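# Set the plate on the scale platform by suction

## Task

Lay the plate on the platform of the scale so that no part of it sticks out beyond the platform's edge. It only counts if the plate stays there without the robot supporting it, and at the end the robot must have released it and moved away.

## Robot and tools

Robot: one arm with six joints (waist, shoulder, elbow, forearm roll, wrist pitch, wrist roll, listed from base to tool) carrying a vacuum suction cup instead of fingers. The cup point is the centre of the cup's rim while it touches nothing. The cup opens along the cup point's own +z axis. About 7 cm back from the rim the tool widens, with its body and wrist camera reaching roughly 8 cm sideways, so leave clearance there.

Scene frame: origin on the table surface right under the arm's base, +z up, +y to the left when facing along +x. The base may sit slightly tilted. Positions are in metres, orientations are wxyz quaternions.

execute_actions(actions): actions is a list of actions. Each action is a table of 1 to 15 rows, one row per control step of 1/30 s, so an action lasts 0.5 s; if fewer than 15 rows are given, the last row repeats. A row has 7 numbers in [-1, 1]: dx, dy, dz, rx, ry, rz, suction. The first six are an offset, not a pose: a target displacement from where the cup point was measured at the start of that action, expressed in the cup point's own axes (so dz pushes along the cup's facing direction). Every row in the table is relative to that same starting pose, not to the row before. For the first action of a call, the start is the last pose reported in the scene. Scale: 1.0 equals 0.6 m for dx, dy, dz and 180 degrees for the rotation; rx, ry, rz form a single rotation vector. The seventh number is the vacuum level as a fraction of full (+1 is about 55 kPa below ambient); 0.05 or lower switches it off, and the setting persists. Optionally 6 more numbers in [0, 1] follow: per-joint stiffness multipliers in base-to-tool order, kept until changed. An empty list just returns the current state and images.

Each control step, the commanded pose is clipped to within 70 mm and 16 degrees of the measured pose, so a big offset may need several actions; after an action the arm goes no further than that last clipped pose. Position is favoured over orientation when both can't be met. Joint target speeds are capped (2.09 rad/s for waist and shoulder, 3.14 elbow, 3.93 for the wrist joints) and all joints are synchronised.

move(target, speed, blocking): target is one row as above (7 numbers, optional 6 stiffness values), an offset in the cup point's axes from the pose in the latest result that reports one. The cup point follows a straight path lasting 0.5 to 10 s (cut off at 10 s), turning the short way. speed is the path's top speed in m/s, 0.002 to 0.5, default 0.25; rotation is capped at twice that in rad/s. The path ignores obstacles, and the real motion can lag, wander or exceed speed, especially with the arm near full reach. Suction values are applied at the start. The result adds a move: line giving the ending (done, off_target, moving, held, fault) and limits (paced: the sent pose was clipped; held: some steps were blocked, after which the arm may surge) plus the distance from target. With blocking=false the call returns after 0.5 s while motion continues; call wait or stop before issuing new actions or moves.

wait(seconds): 0 to 10; the arm keeps its last command; it returns early if a running move finishes. stop(): brakes a running move, which needs some distance, more at speed; suction is unchanged. zoom_image(camera, region): camera is cam_high, cam_low or cam_wrist; region is [x0, y0, x1, y1] in pixels from the top-left, at most 504 by 504. All cameras give 504x504 images in that order; approximate pinhole models with radial distortion (focal lengths about 487.111, 521.391 and 305.153 px). finished_scene(scene): pass the current scene number to end it irreversibly once the goal holds; the result reports success and may introduce another scene's task. Replying without any tool call ends everything.

Results: a state line with cup point position, quaternion and velocities (printed position can be off at long reach); a Hand target line showing where the controller is now steering; suction_measured and part_present (becomes 1 at 0.50, back to 0 below 0.45); calls that ran actions also list positions at some steps, with HELD marking steps that were held back. A pose unreachable line means the clearance check altered or blocked the command; the mount under the base counts as arm.

Gripping: press the 29 mm rim fully onto a smooth flat area of the plate, away from its rim, holes or seams, with suction on. With no seal the reading stays near 0; a good seal settles up to 0.15 under the command and may dip 0.04 while the pump idles. Under vacuum the cup shortens, so a held object sits up to about 10 mm nearer the tool. To release, lower the plate until it rests on the platform, switch suction off, then retreat at least 15 mm. If the cup seals on the table, turn suction off to free it.

Avoid: pushing a stiff arm past a contact; a joint torque at its load limit (waist 319, shoulder 319, elbow 150, wrist joints 42.3 N m) or an external force of 144 N freezes the arm for 10 s and drops the rest of the call. Approach surfaces slowly. Don't drop, slam or knock anything, and never let anything leave the table. Loose objects may occasionally get nudged. The arm holds its last command while you think. Holding loads heats motors: heed MOTOR HOT, since overheating triggers an OVER-TEMPERATURE FAULT brake stop. Lower stiffness or zero offsets can relieve a press. Joint ranges: elbow -2.792 to 2.792, all others -6.283 to 6.283 rad.

Each tool is called after "Emit:" by a JSON object that holds its "op" and its "data", one argument or row to a line.

## Session

Emit:
{"op": "execute_actions", "data": {
  "actions": []
}}

Scene clock: 0.00 s.
end_effector_position=(+0.6521, -0.0148, +0.4775) suction_measured=0.01 part_present=0 end_effector_quat_wxyz=(-0.003, +0.008, +1.000, +0.007) end_effector_velocity=(+0.000, +0.002, -0.002) end_effector_angular_velocity=(+0.002, +0.003, +0.002)
Joint positions: [-0.052  0.166  1.62   0.001  1.355 -0.053]
Joint velocities: [ 0.002  0.002  0.     0.002  0.    -0.   ]
Hand target: +0.652, -0.015, +0.478; -0.003, +0.008, +1.000, +0.007
Joint stiffness scale: [1. 1. 1. 1. 1. 1.]

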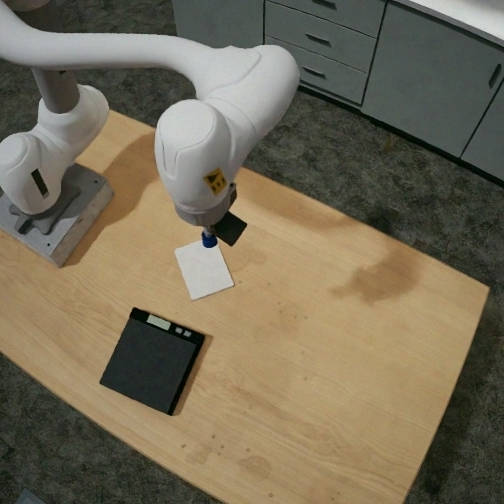

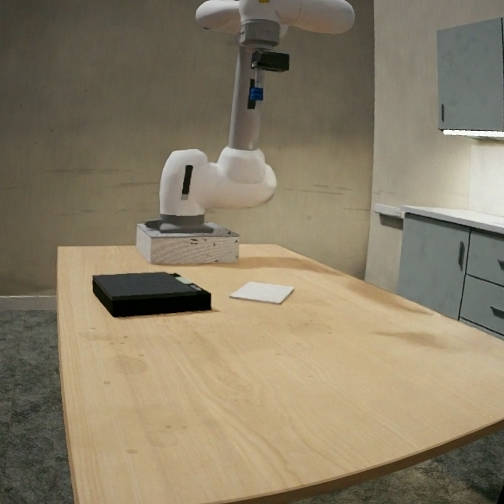

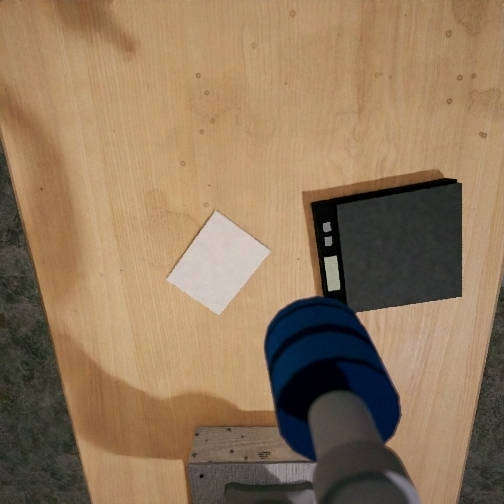

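Emit:
{"op": "move", "data": {
  "target": [0.243, 0.138, 0.545, 0, 0, 0, 0],
  "speed": 0.3
}}

Scene clock: 2.27 s.
end_effector_position=(+0.5074, +0.0724, +0.1555) suction_measured=0.01 part_present=0 end_effector_quat_wxyz=(-0.002, +0.007, +1.000, +0.007) end_effector_velocity=(+0.001, +0.000, -0.000) end_effector_angular_velocity=(+0.001, -0.005, -0.003)
Joint positions: [0.093 0.253 2.2   0.001 0.686 0.089]
Joint velocities: [ 0.     0.     0.001  0.    -0.007  0.003]
Hand target: +0.506, +0.074, +0.152; -0.003, +0.009, +1.000, +0.007
Off the commanded pose: 0.004 m, 0 deg.
Joint stiffness scale: [1. 1. 1. 1. 1. 1.]
move: off_target

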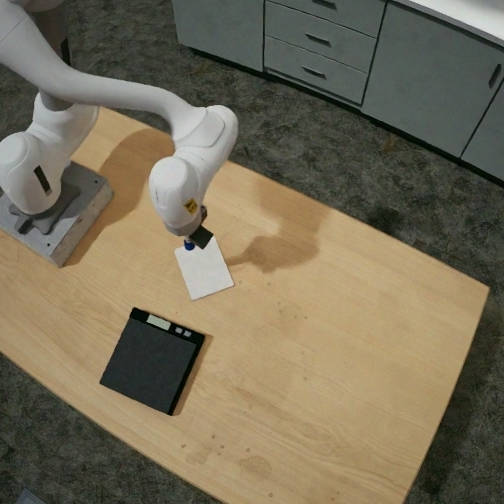

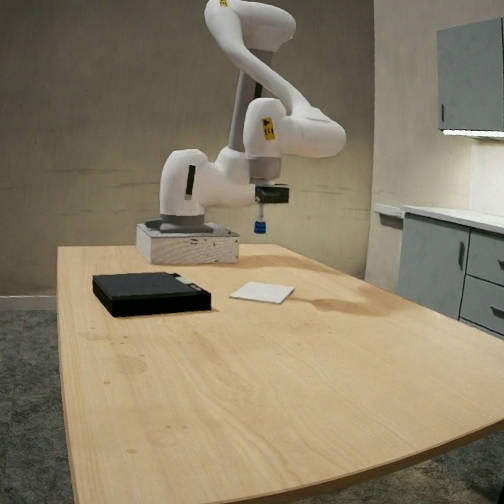

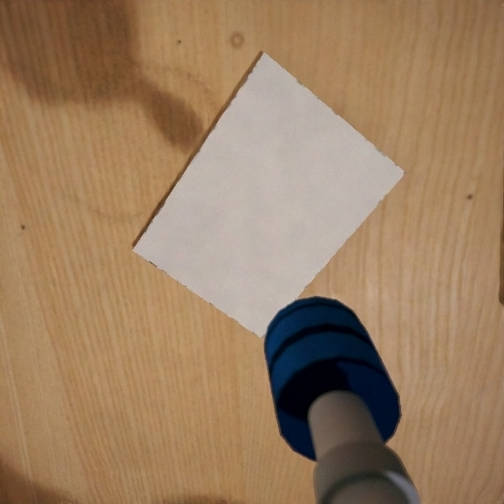

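Emit:
{"op": "move", "data": {
  "target": [-0.005, 0.008, 0.215, 0, 0, 0, 1],
  "speed": 0.15
}}

Emit:
{"op": "zoom_image", "data": {
  "camera": "cam_low",
  "region": [200, 240, 330, 320]
}}

Scene clock: 3.80 s.
end_effector_position=(+0.5118, +0.0769, +0.0293) suction_measured=0.01 part_present=0 end_effector_quat_wxyz=(-0.002, +0.006, +1.000, +0.007) end_effector_velocity=(+0.001, +0.001, -0.001) end_effector_angular_velocity=(+0.000, -0.003, +0.001)
Joint positions: [0.098 0.476 2.238 0.001 0.424 0.092]
Joint velocities: [ 0.001  0.003 -0.    -0.    -0.006  0.001]
Hand target: +0.510, +0.079, +0.026; -0.002, +0.007, +1.000, +0.007
Off the commanded pose: 0.004 m, 0 deg.
Joint stiffness scale: [1. 1. 1. 1. 1. 1.]
move: off_target

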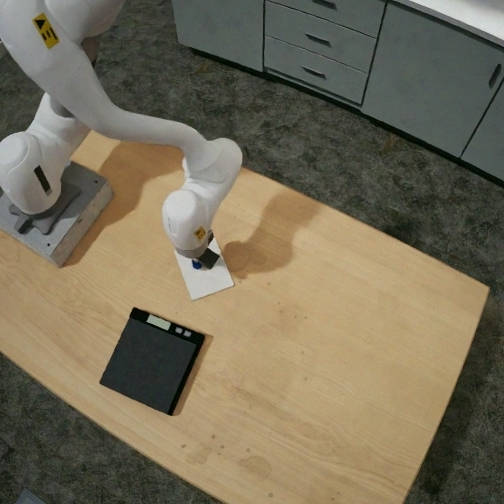

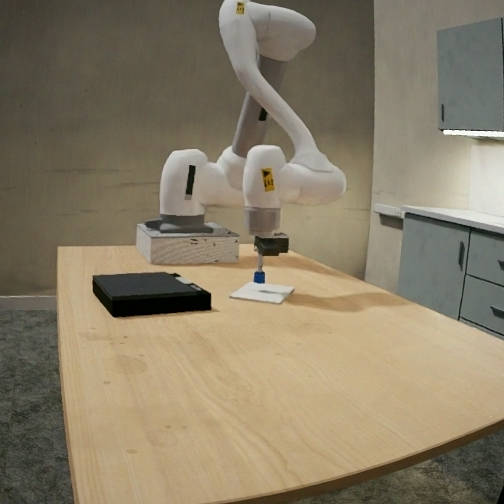

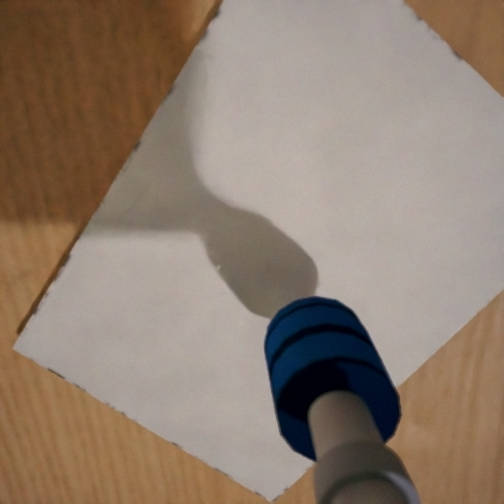

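Region (200, 240, 330, 320) of cam_low's 504x504 image, scaled by 3.877, with more detail than that image has; it fills the top 310 rows of this view, and the rest is white.

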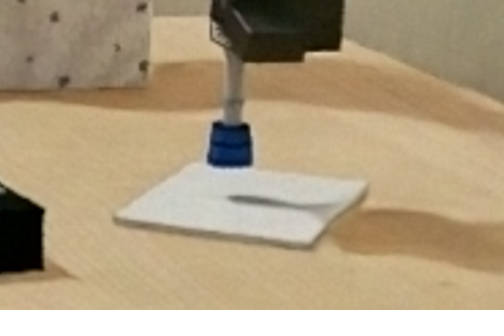

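Emit:
{"op": "move", "data": {
  "target": [0.003, 0.012, 0.047, 0, 0, 0, 1],
  "speed": 0.035
}}

Scene clock: 5.07 s.
end_effector_position=(+0.5121, +0.0827, +0.0039) suction_measured=0.51 part_present=1 end_effector_quat_wxyz=(-0.001, +0.005, +1.000, +0.007) end_effector_velocity=(+0.001, -0.000, -0.001) end_effector_angular_velocity=(-0.000, -0.002, -0.001)
Joint positions: [0.109 0.525 2.239 0.001 0.374 0.1  ]
Joint velocities: [-0.     0.002 -0.001 -0.001 -0.004  0.002]
Hand target: +0.510, +0.084, +0.001; -0.002, +0.006, +1.000, +0.007
Off the commanded pose: 0.004 m, 0 deg.
Joint stiffness scale: [1. 1. 1. 1. 1. 1.]
move: off_target

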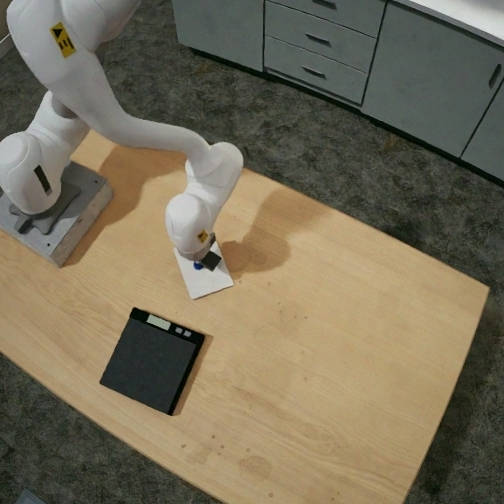

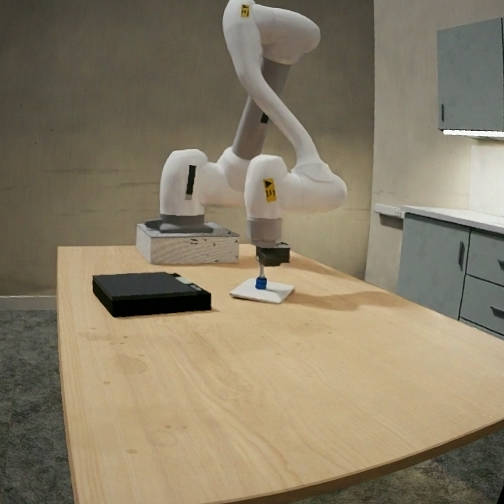

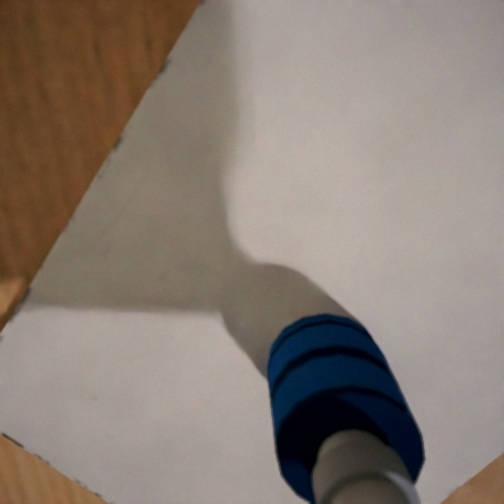

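Emit:
{"op": "move", "data": {
  "target": [0, 0, -0.15, 0, 0, 0, 1],
  "speed": 0.12
}}

Scene clock: 6.33 s.
end_effector_position=(+0.5108, +0.0816, +0.0909) suction_measured=0.99 part_present=1 end_effector_quat_wxyz=(-0.002, +0.005, +1.000, +0.007) end_effector_velocity=(-0.001, +0.001, +0.001) end_effector_angular_velocity=(-0.000, +0.003, +0.003)
Joint positions: [0.109 0.365 2.223 0.001 0.551 0.1  ]
Joint velocities: [ 0.002 -0.001 -0.    -0.     0.005 -0.   ]
Hand target: +0.512, +0.082, +0.094; -0.001, +0.005, +1.000, +0.007
Off the commanded pose: 0.003 m, 0 deg.
Joint stiffness scale: [1. 1. 1. 1. 1. 1.]
move: done

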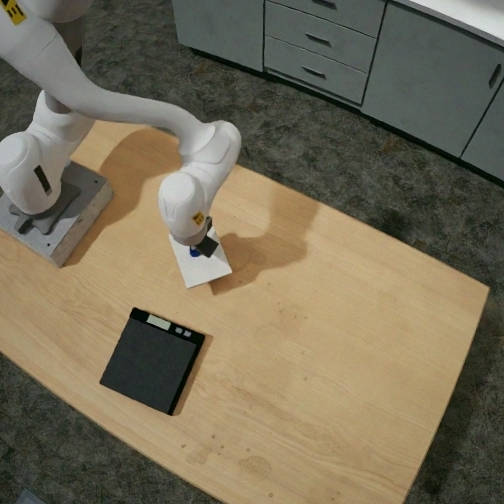

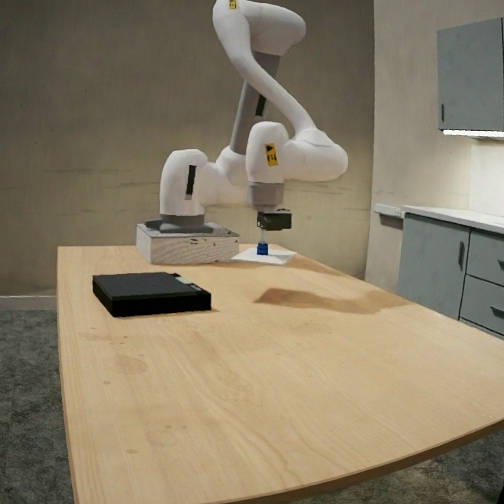

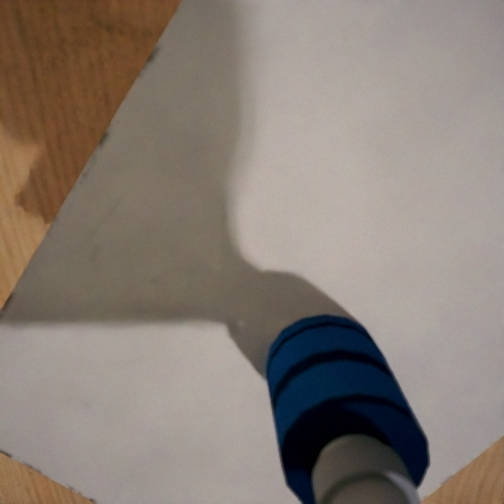

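Emit:
{"op": "move", "data": {
  "target": [-0.067, -0.548, 0.02, 0, 0, 0.233, 1],
  "speed": 0.22
}}

Emit:
{"op": "zoom_image", "data": {
  "camera": "cam_high",
  "region": [70, 270, 250, 430]
}}

Emit:
{"op": "zoom_image", "data": {
  "camera": "cam_low",
  "region": [80, 230, 230, 330]
}}

Scene clock: 8.70 s.
end_effector_position=(+0.5487, -0.2458, +0.0761) suction_measured=0.96 part_present=1 end_effector_quat_wxyz=(-0.001, +0.357, +0.934, +0.004) end_effector_velocity=(-0.000, -0.002, -0.000) end_effector_angular_velocity=(+0.000, +0.002, -0.004)
Joint positions: [-0.462  0.469  2.068  0.001  0.596  0.251]
Joint velocities: [-0.002  0.001 -0.001 -0.001  0.002  0.002]
Hand target: +0.548, -0.248, +0.075; -0.004, +0.362, +0.932, +0.005
Off the commanded pose: 0.003 m, 1 deg.
Joint stiffness scale: [1. 1. 1. 1. 1. 1.]
move: done

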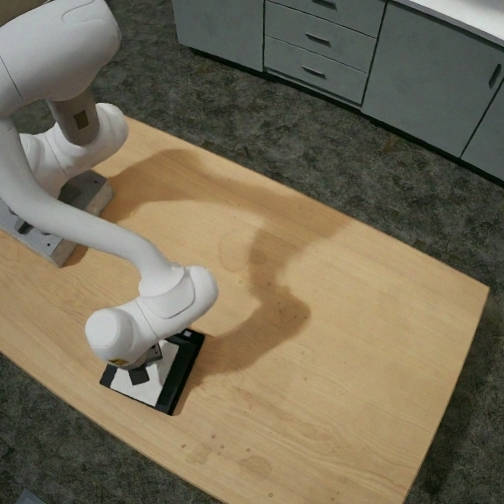

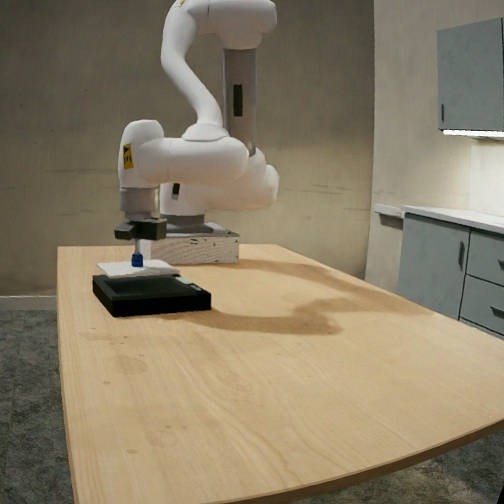

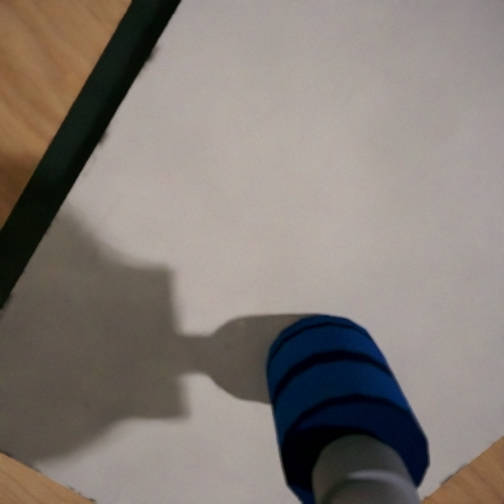

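Region (70, 270, 250, 430) of cam_high's 504x504 image, scaled by 2.800, with more detail than that image has.

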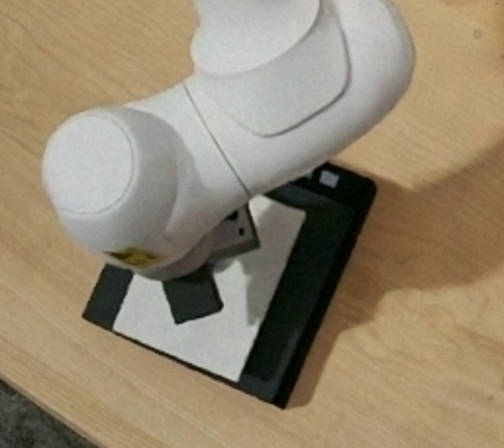

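Region (80, 230, 230, 330) of cam_low's 504x504 image, scaled by 3.360, with more detail than that image has.

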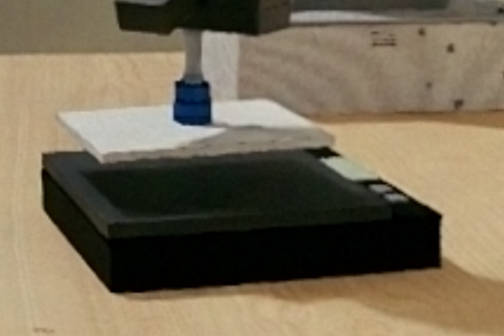

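Emit:
{"op": "move", "data": {
  "target": [0.025, 0.002, 0.043, 0, 0, 0, 1],
  "speed": 0.05
}}

Emit:
{"op": "zoom_image", "data": {
  "camera": "cam_high",
  "region": [70, 270, 250, 430]
}}

Emit:
{"op": "zoom_image", "data": {
  "camera": "cam_low",
  "region": [80, 230, 230, 330]
}}

Scene clock: 10.13 s.
end_effector_position=(+0.5390, -0.2374, +0.0538) suction_measured=0.98 part_present=1 end_effector_quat_wxyz=(+0.000, +0.356, +0.934, +0.004) end_effector_velocity=(-0.000, -0.000, -0.001) end_effector_angular_velocity=(-0.000, -0.001, -0.002)
Joint positions: [-0.457  0.491  2.098  0.001  0.542  0.253]
Joint velocities: [-0.001  0.001  0.002  0.001 -0.004  0.001]
Hand target: +0.538, -0.235, +0.050; -0.001, +0.357, +0.934, +0.004
Off the commanded pose: 0.004 m, 0 deg.
Joint stiffness scale: [1. 1. 1. 1. 1. 1.]
move: off_target

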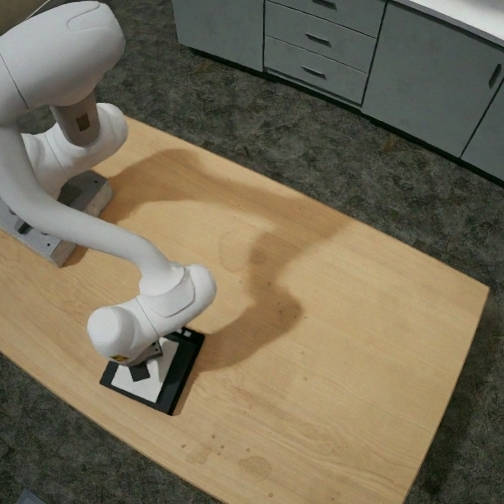

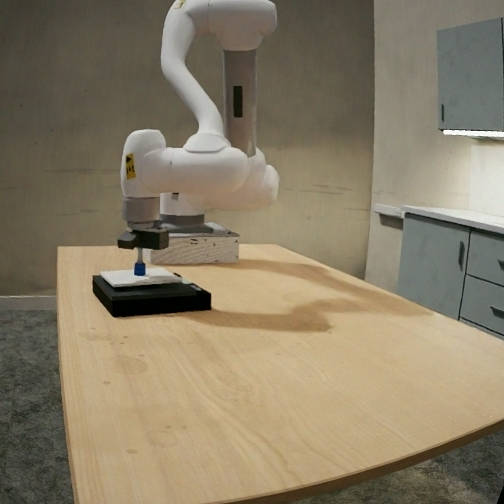

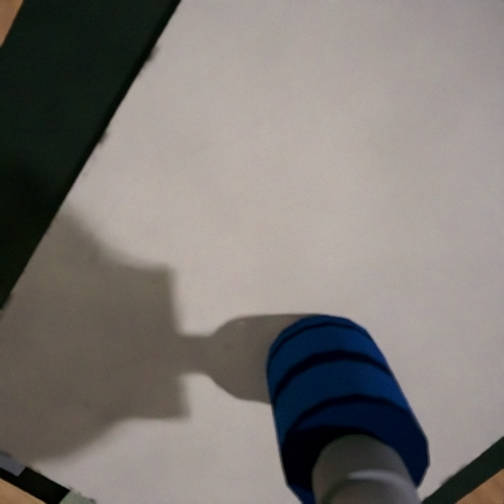

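Region (70, 270, 250, 430) of cam_high's 504x504 image, scaled by 2.800, with more detail than that image has.

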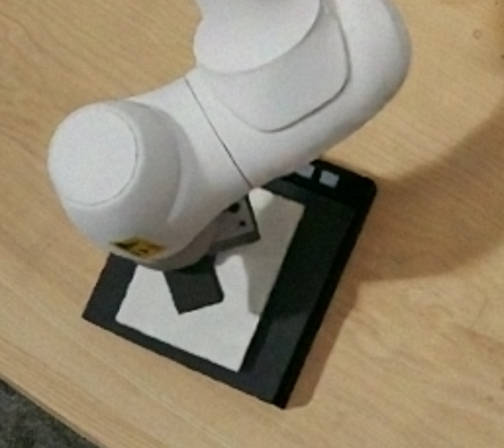

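Region (80, 230, 230, 330) of cam_low's 504x504 image, scaled by 3.360, with more detail than that image has.

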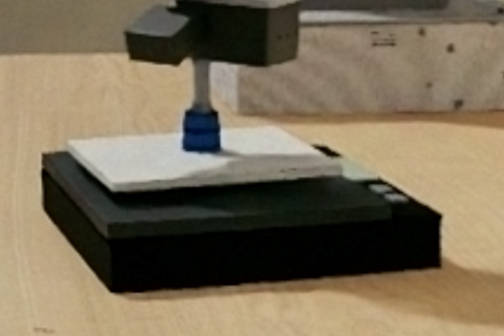

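Emit:
{"op": "move", "data": {
  "target": [0, 0, 0.026, 0, 0, 0, 1],
  "speed": 0.02
}}

Emit:
{"op": "zoom_image", "data": {
  "camera": "cam_high",
  "region": [70, 270, 250, 430]
}}

Emit:
{"op": "zoom_image", "data": {
  "camera": "cam_low",
  "region": [80, 230, 230, 330]
}}

Scene clock: 11.43 s.
end_effector_position=(+0.5403, -0.2379, +0.0424) suction_measured=0.98 part_present=1 end_effector_quat_wxyz=(+0.001, +0.356, +0.934, +0.004) end_effector_velocity=(+0.001, -0.000, +0.001) end_effector_angular_velocity=(-0.000, -0.001, -0.001)
Joint positions: [-0.457  0.51   2.098  0.001  0.521  0.253]
Joint velocities: [ 0.    -0.001 -0.001  0.001  0.001  0.   ]
Hand target: +0.539, -0.237, +0.038; +0.000, +0.356, +0.934, +0.004
Off the commanded pose: 0.004 m, 0 deg.
Joint stiffness scale: [1. 1. 1. 1. 1. 1.]
move: off_target

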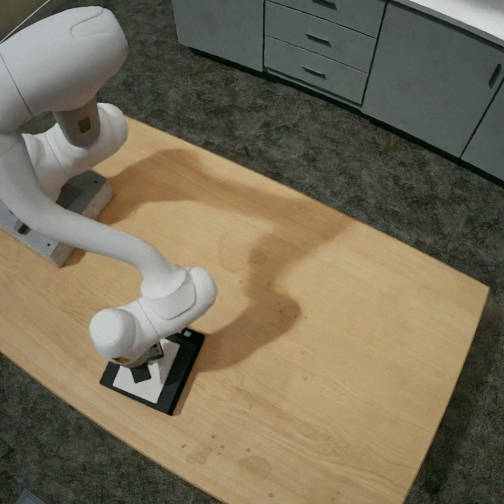

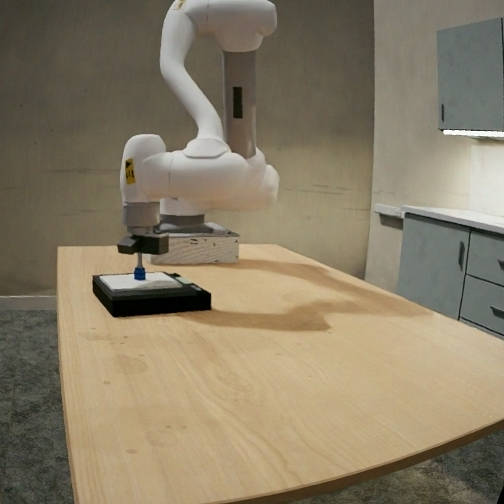

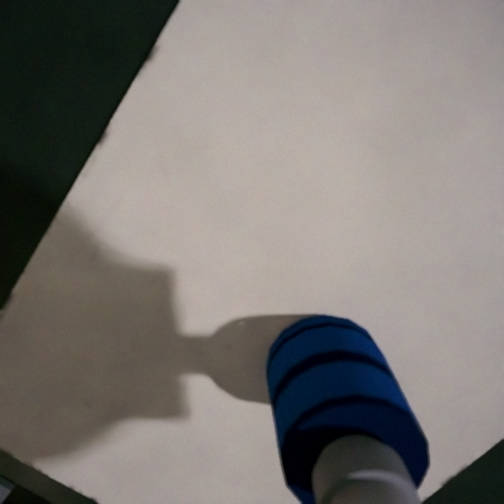

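Region (70, 270, 250, 430) of cam_high's 504x504 image, scaled by 2.800, with more detail than that image has.

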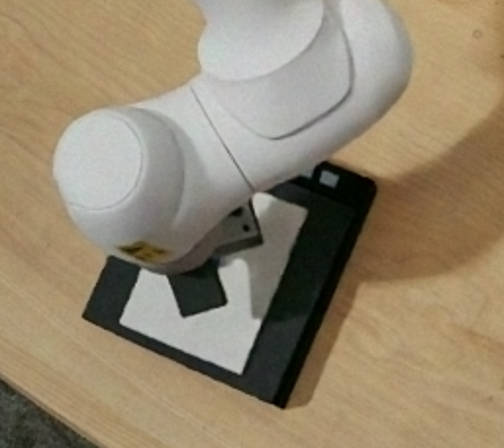

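Region (80, 230, 230, 330) of cam_low's 504x504 image, scaled by 3.360, with more detail than that image has.

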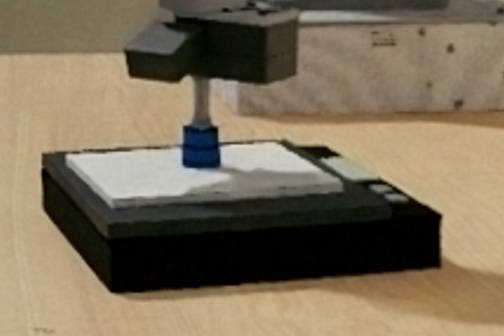

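The plate is resting on the platform with margin on every side, so I'll release and lift away.

Emit:
{"op": "execute_actions", "data": {
  "actions": [
    [[0,0,0,0,0,0,0]]
  ]
}}

Emit:
{"op": "move", "data": {
  "target": [0, 0, -0.3, 0, 0, 0, 0],
  "speed": 0.2
}}

Scene clock: 12.03 s.
end_effector_position=(+0.5403, -0.2380, +0.0426) suction_measured=0.01 part_present=0 end_effector_quat_wxyz=(+0.001, +0.356, +0.934, +0.004) end_effector_velocity=(-0.001, +0.001, -0.001) end_effector_angular_velocity=(+0.001, +0.003, +0.000)
Joint positions: [-0.457  0.51   2.098  0.001  0.521  0.253]
Joint velocities: [ 0.     0.002  0.001  0.     0.    -0.   ]
Hand target: +0.540, -0.238, +0.042; +0.001, +0.356, +0.934, +0.004
Off the commanded pose: 0.000 m, 0 deg.
Joint stiffness scale: [1. 1. 1. 1. 1. 1.]
Step readings (end_effector_position):
0: (+0.5403, -0.2379, +0.0424)
1: (+0.5403, -0.2379, +0.0425)
2: (+0.5403, -0.2380, +0.0426)
4: (+0.5403, -0.2380, +0.0426)
8: (+0.5403, -0.2380, +0.0426)
15: end_effector_position above

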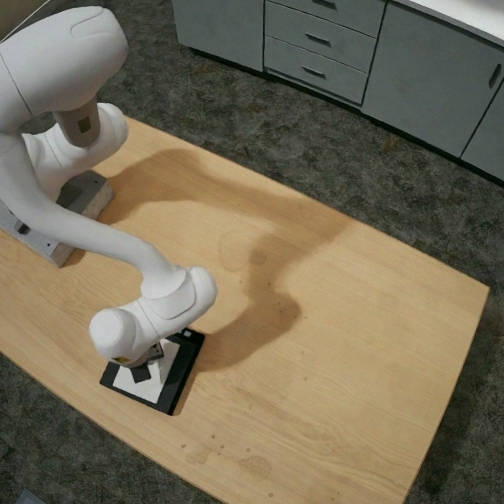

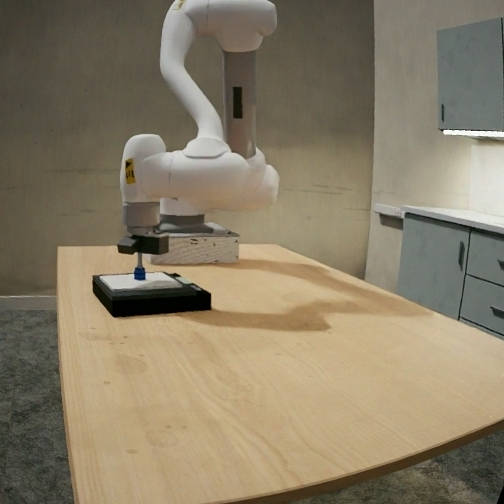

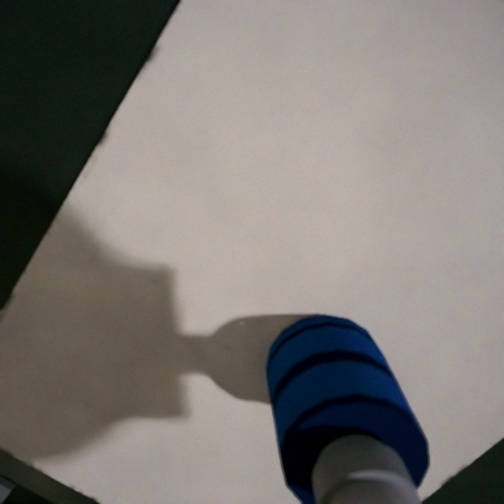

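Scene clock: 13.40 s.
end_effector_position=(+0.5391, -0.2388, +0.2188) suction_measured=0.01 part_present=0 end_effector_quat_wxyz=(+0.000, +0.356, +0.934, +0.004) end_effector_velocity=(-0.001, +0.000, +0.001) end_effector_angular_velocity=(+0.003, +0.005, -0.001)
Joint positions: [-0.457  0.26   2.018  0.001  0.853  0.253]
Joint velocities: [-0.001 -0.001 -0.     0.     0.007  0.   ]
Hand target: +0.540, -0.239, +0.223; +0.001, +0.356, +0.934, +0.004
Off the commanded pose: 0.004 m, 0 deg.
Joint stiffness scale: [1. 1. 1. 1. 1. 1.]
move: off_target

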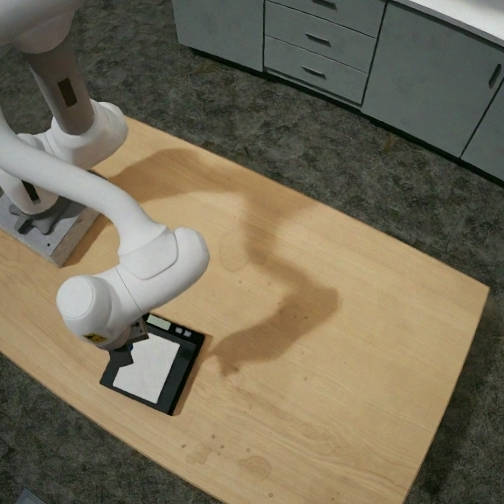

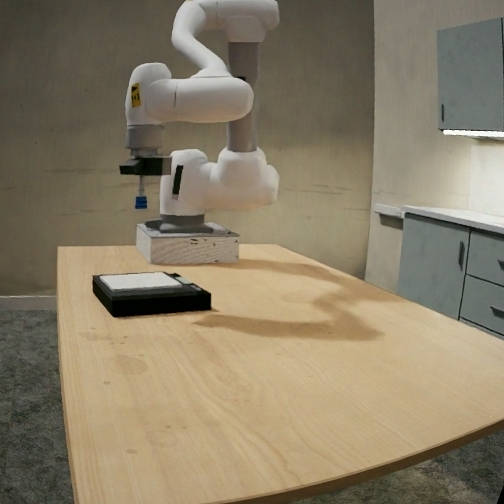

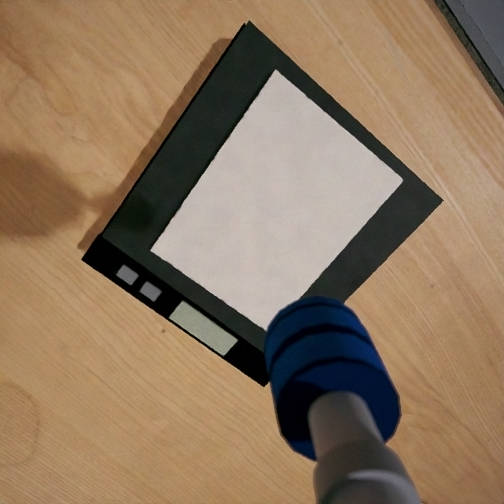

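Emit:
{"op": "finished_scene", "data": {
  "scene": 2
}}

The scene is finished: the task was done.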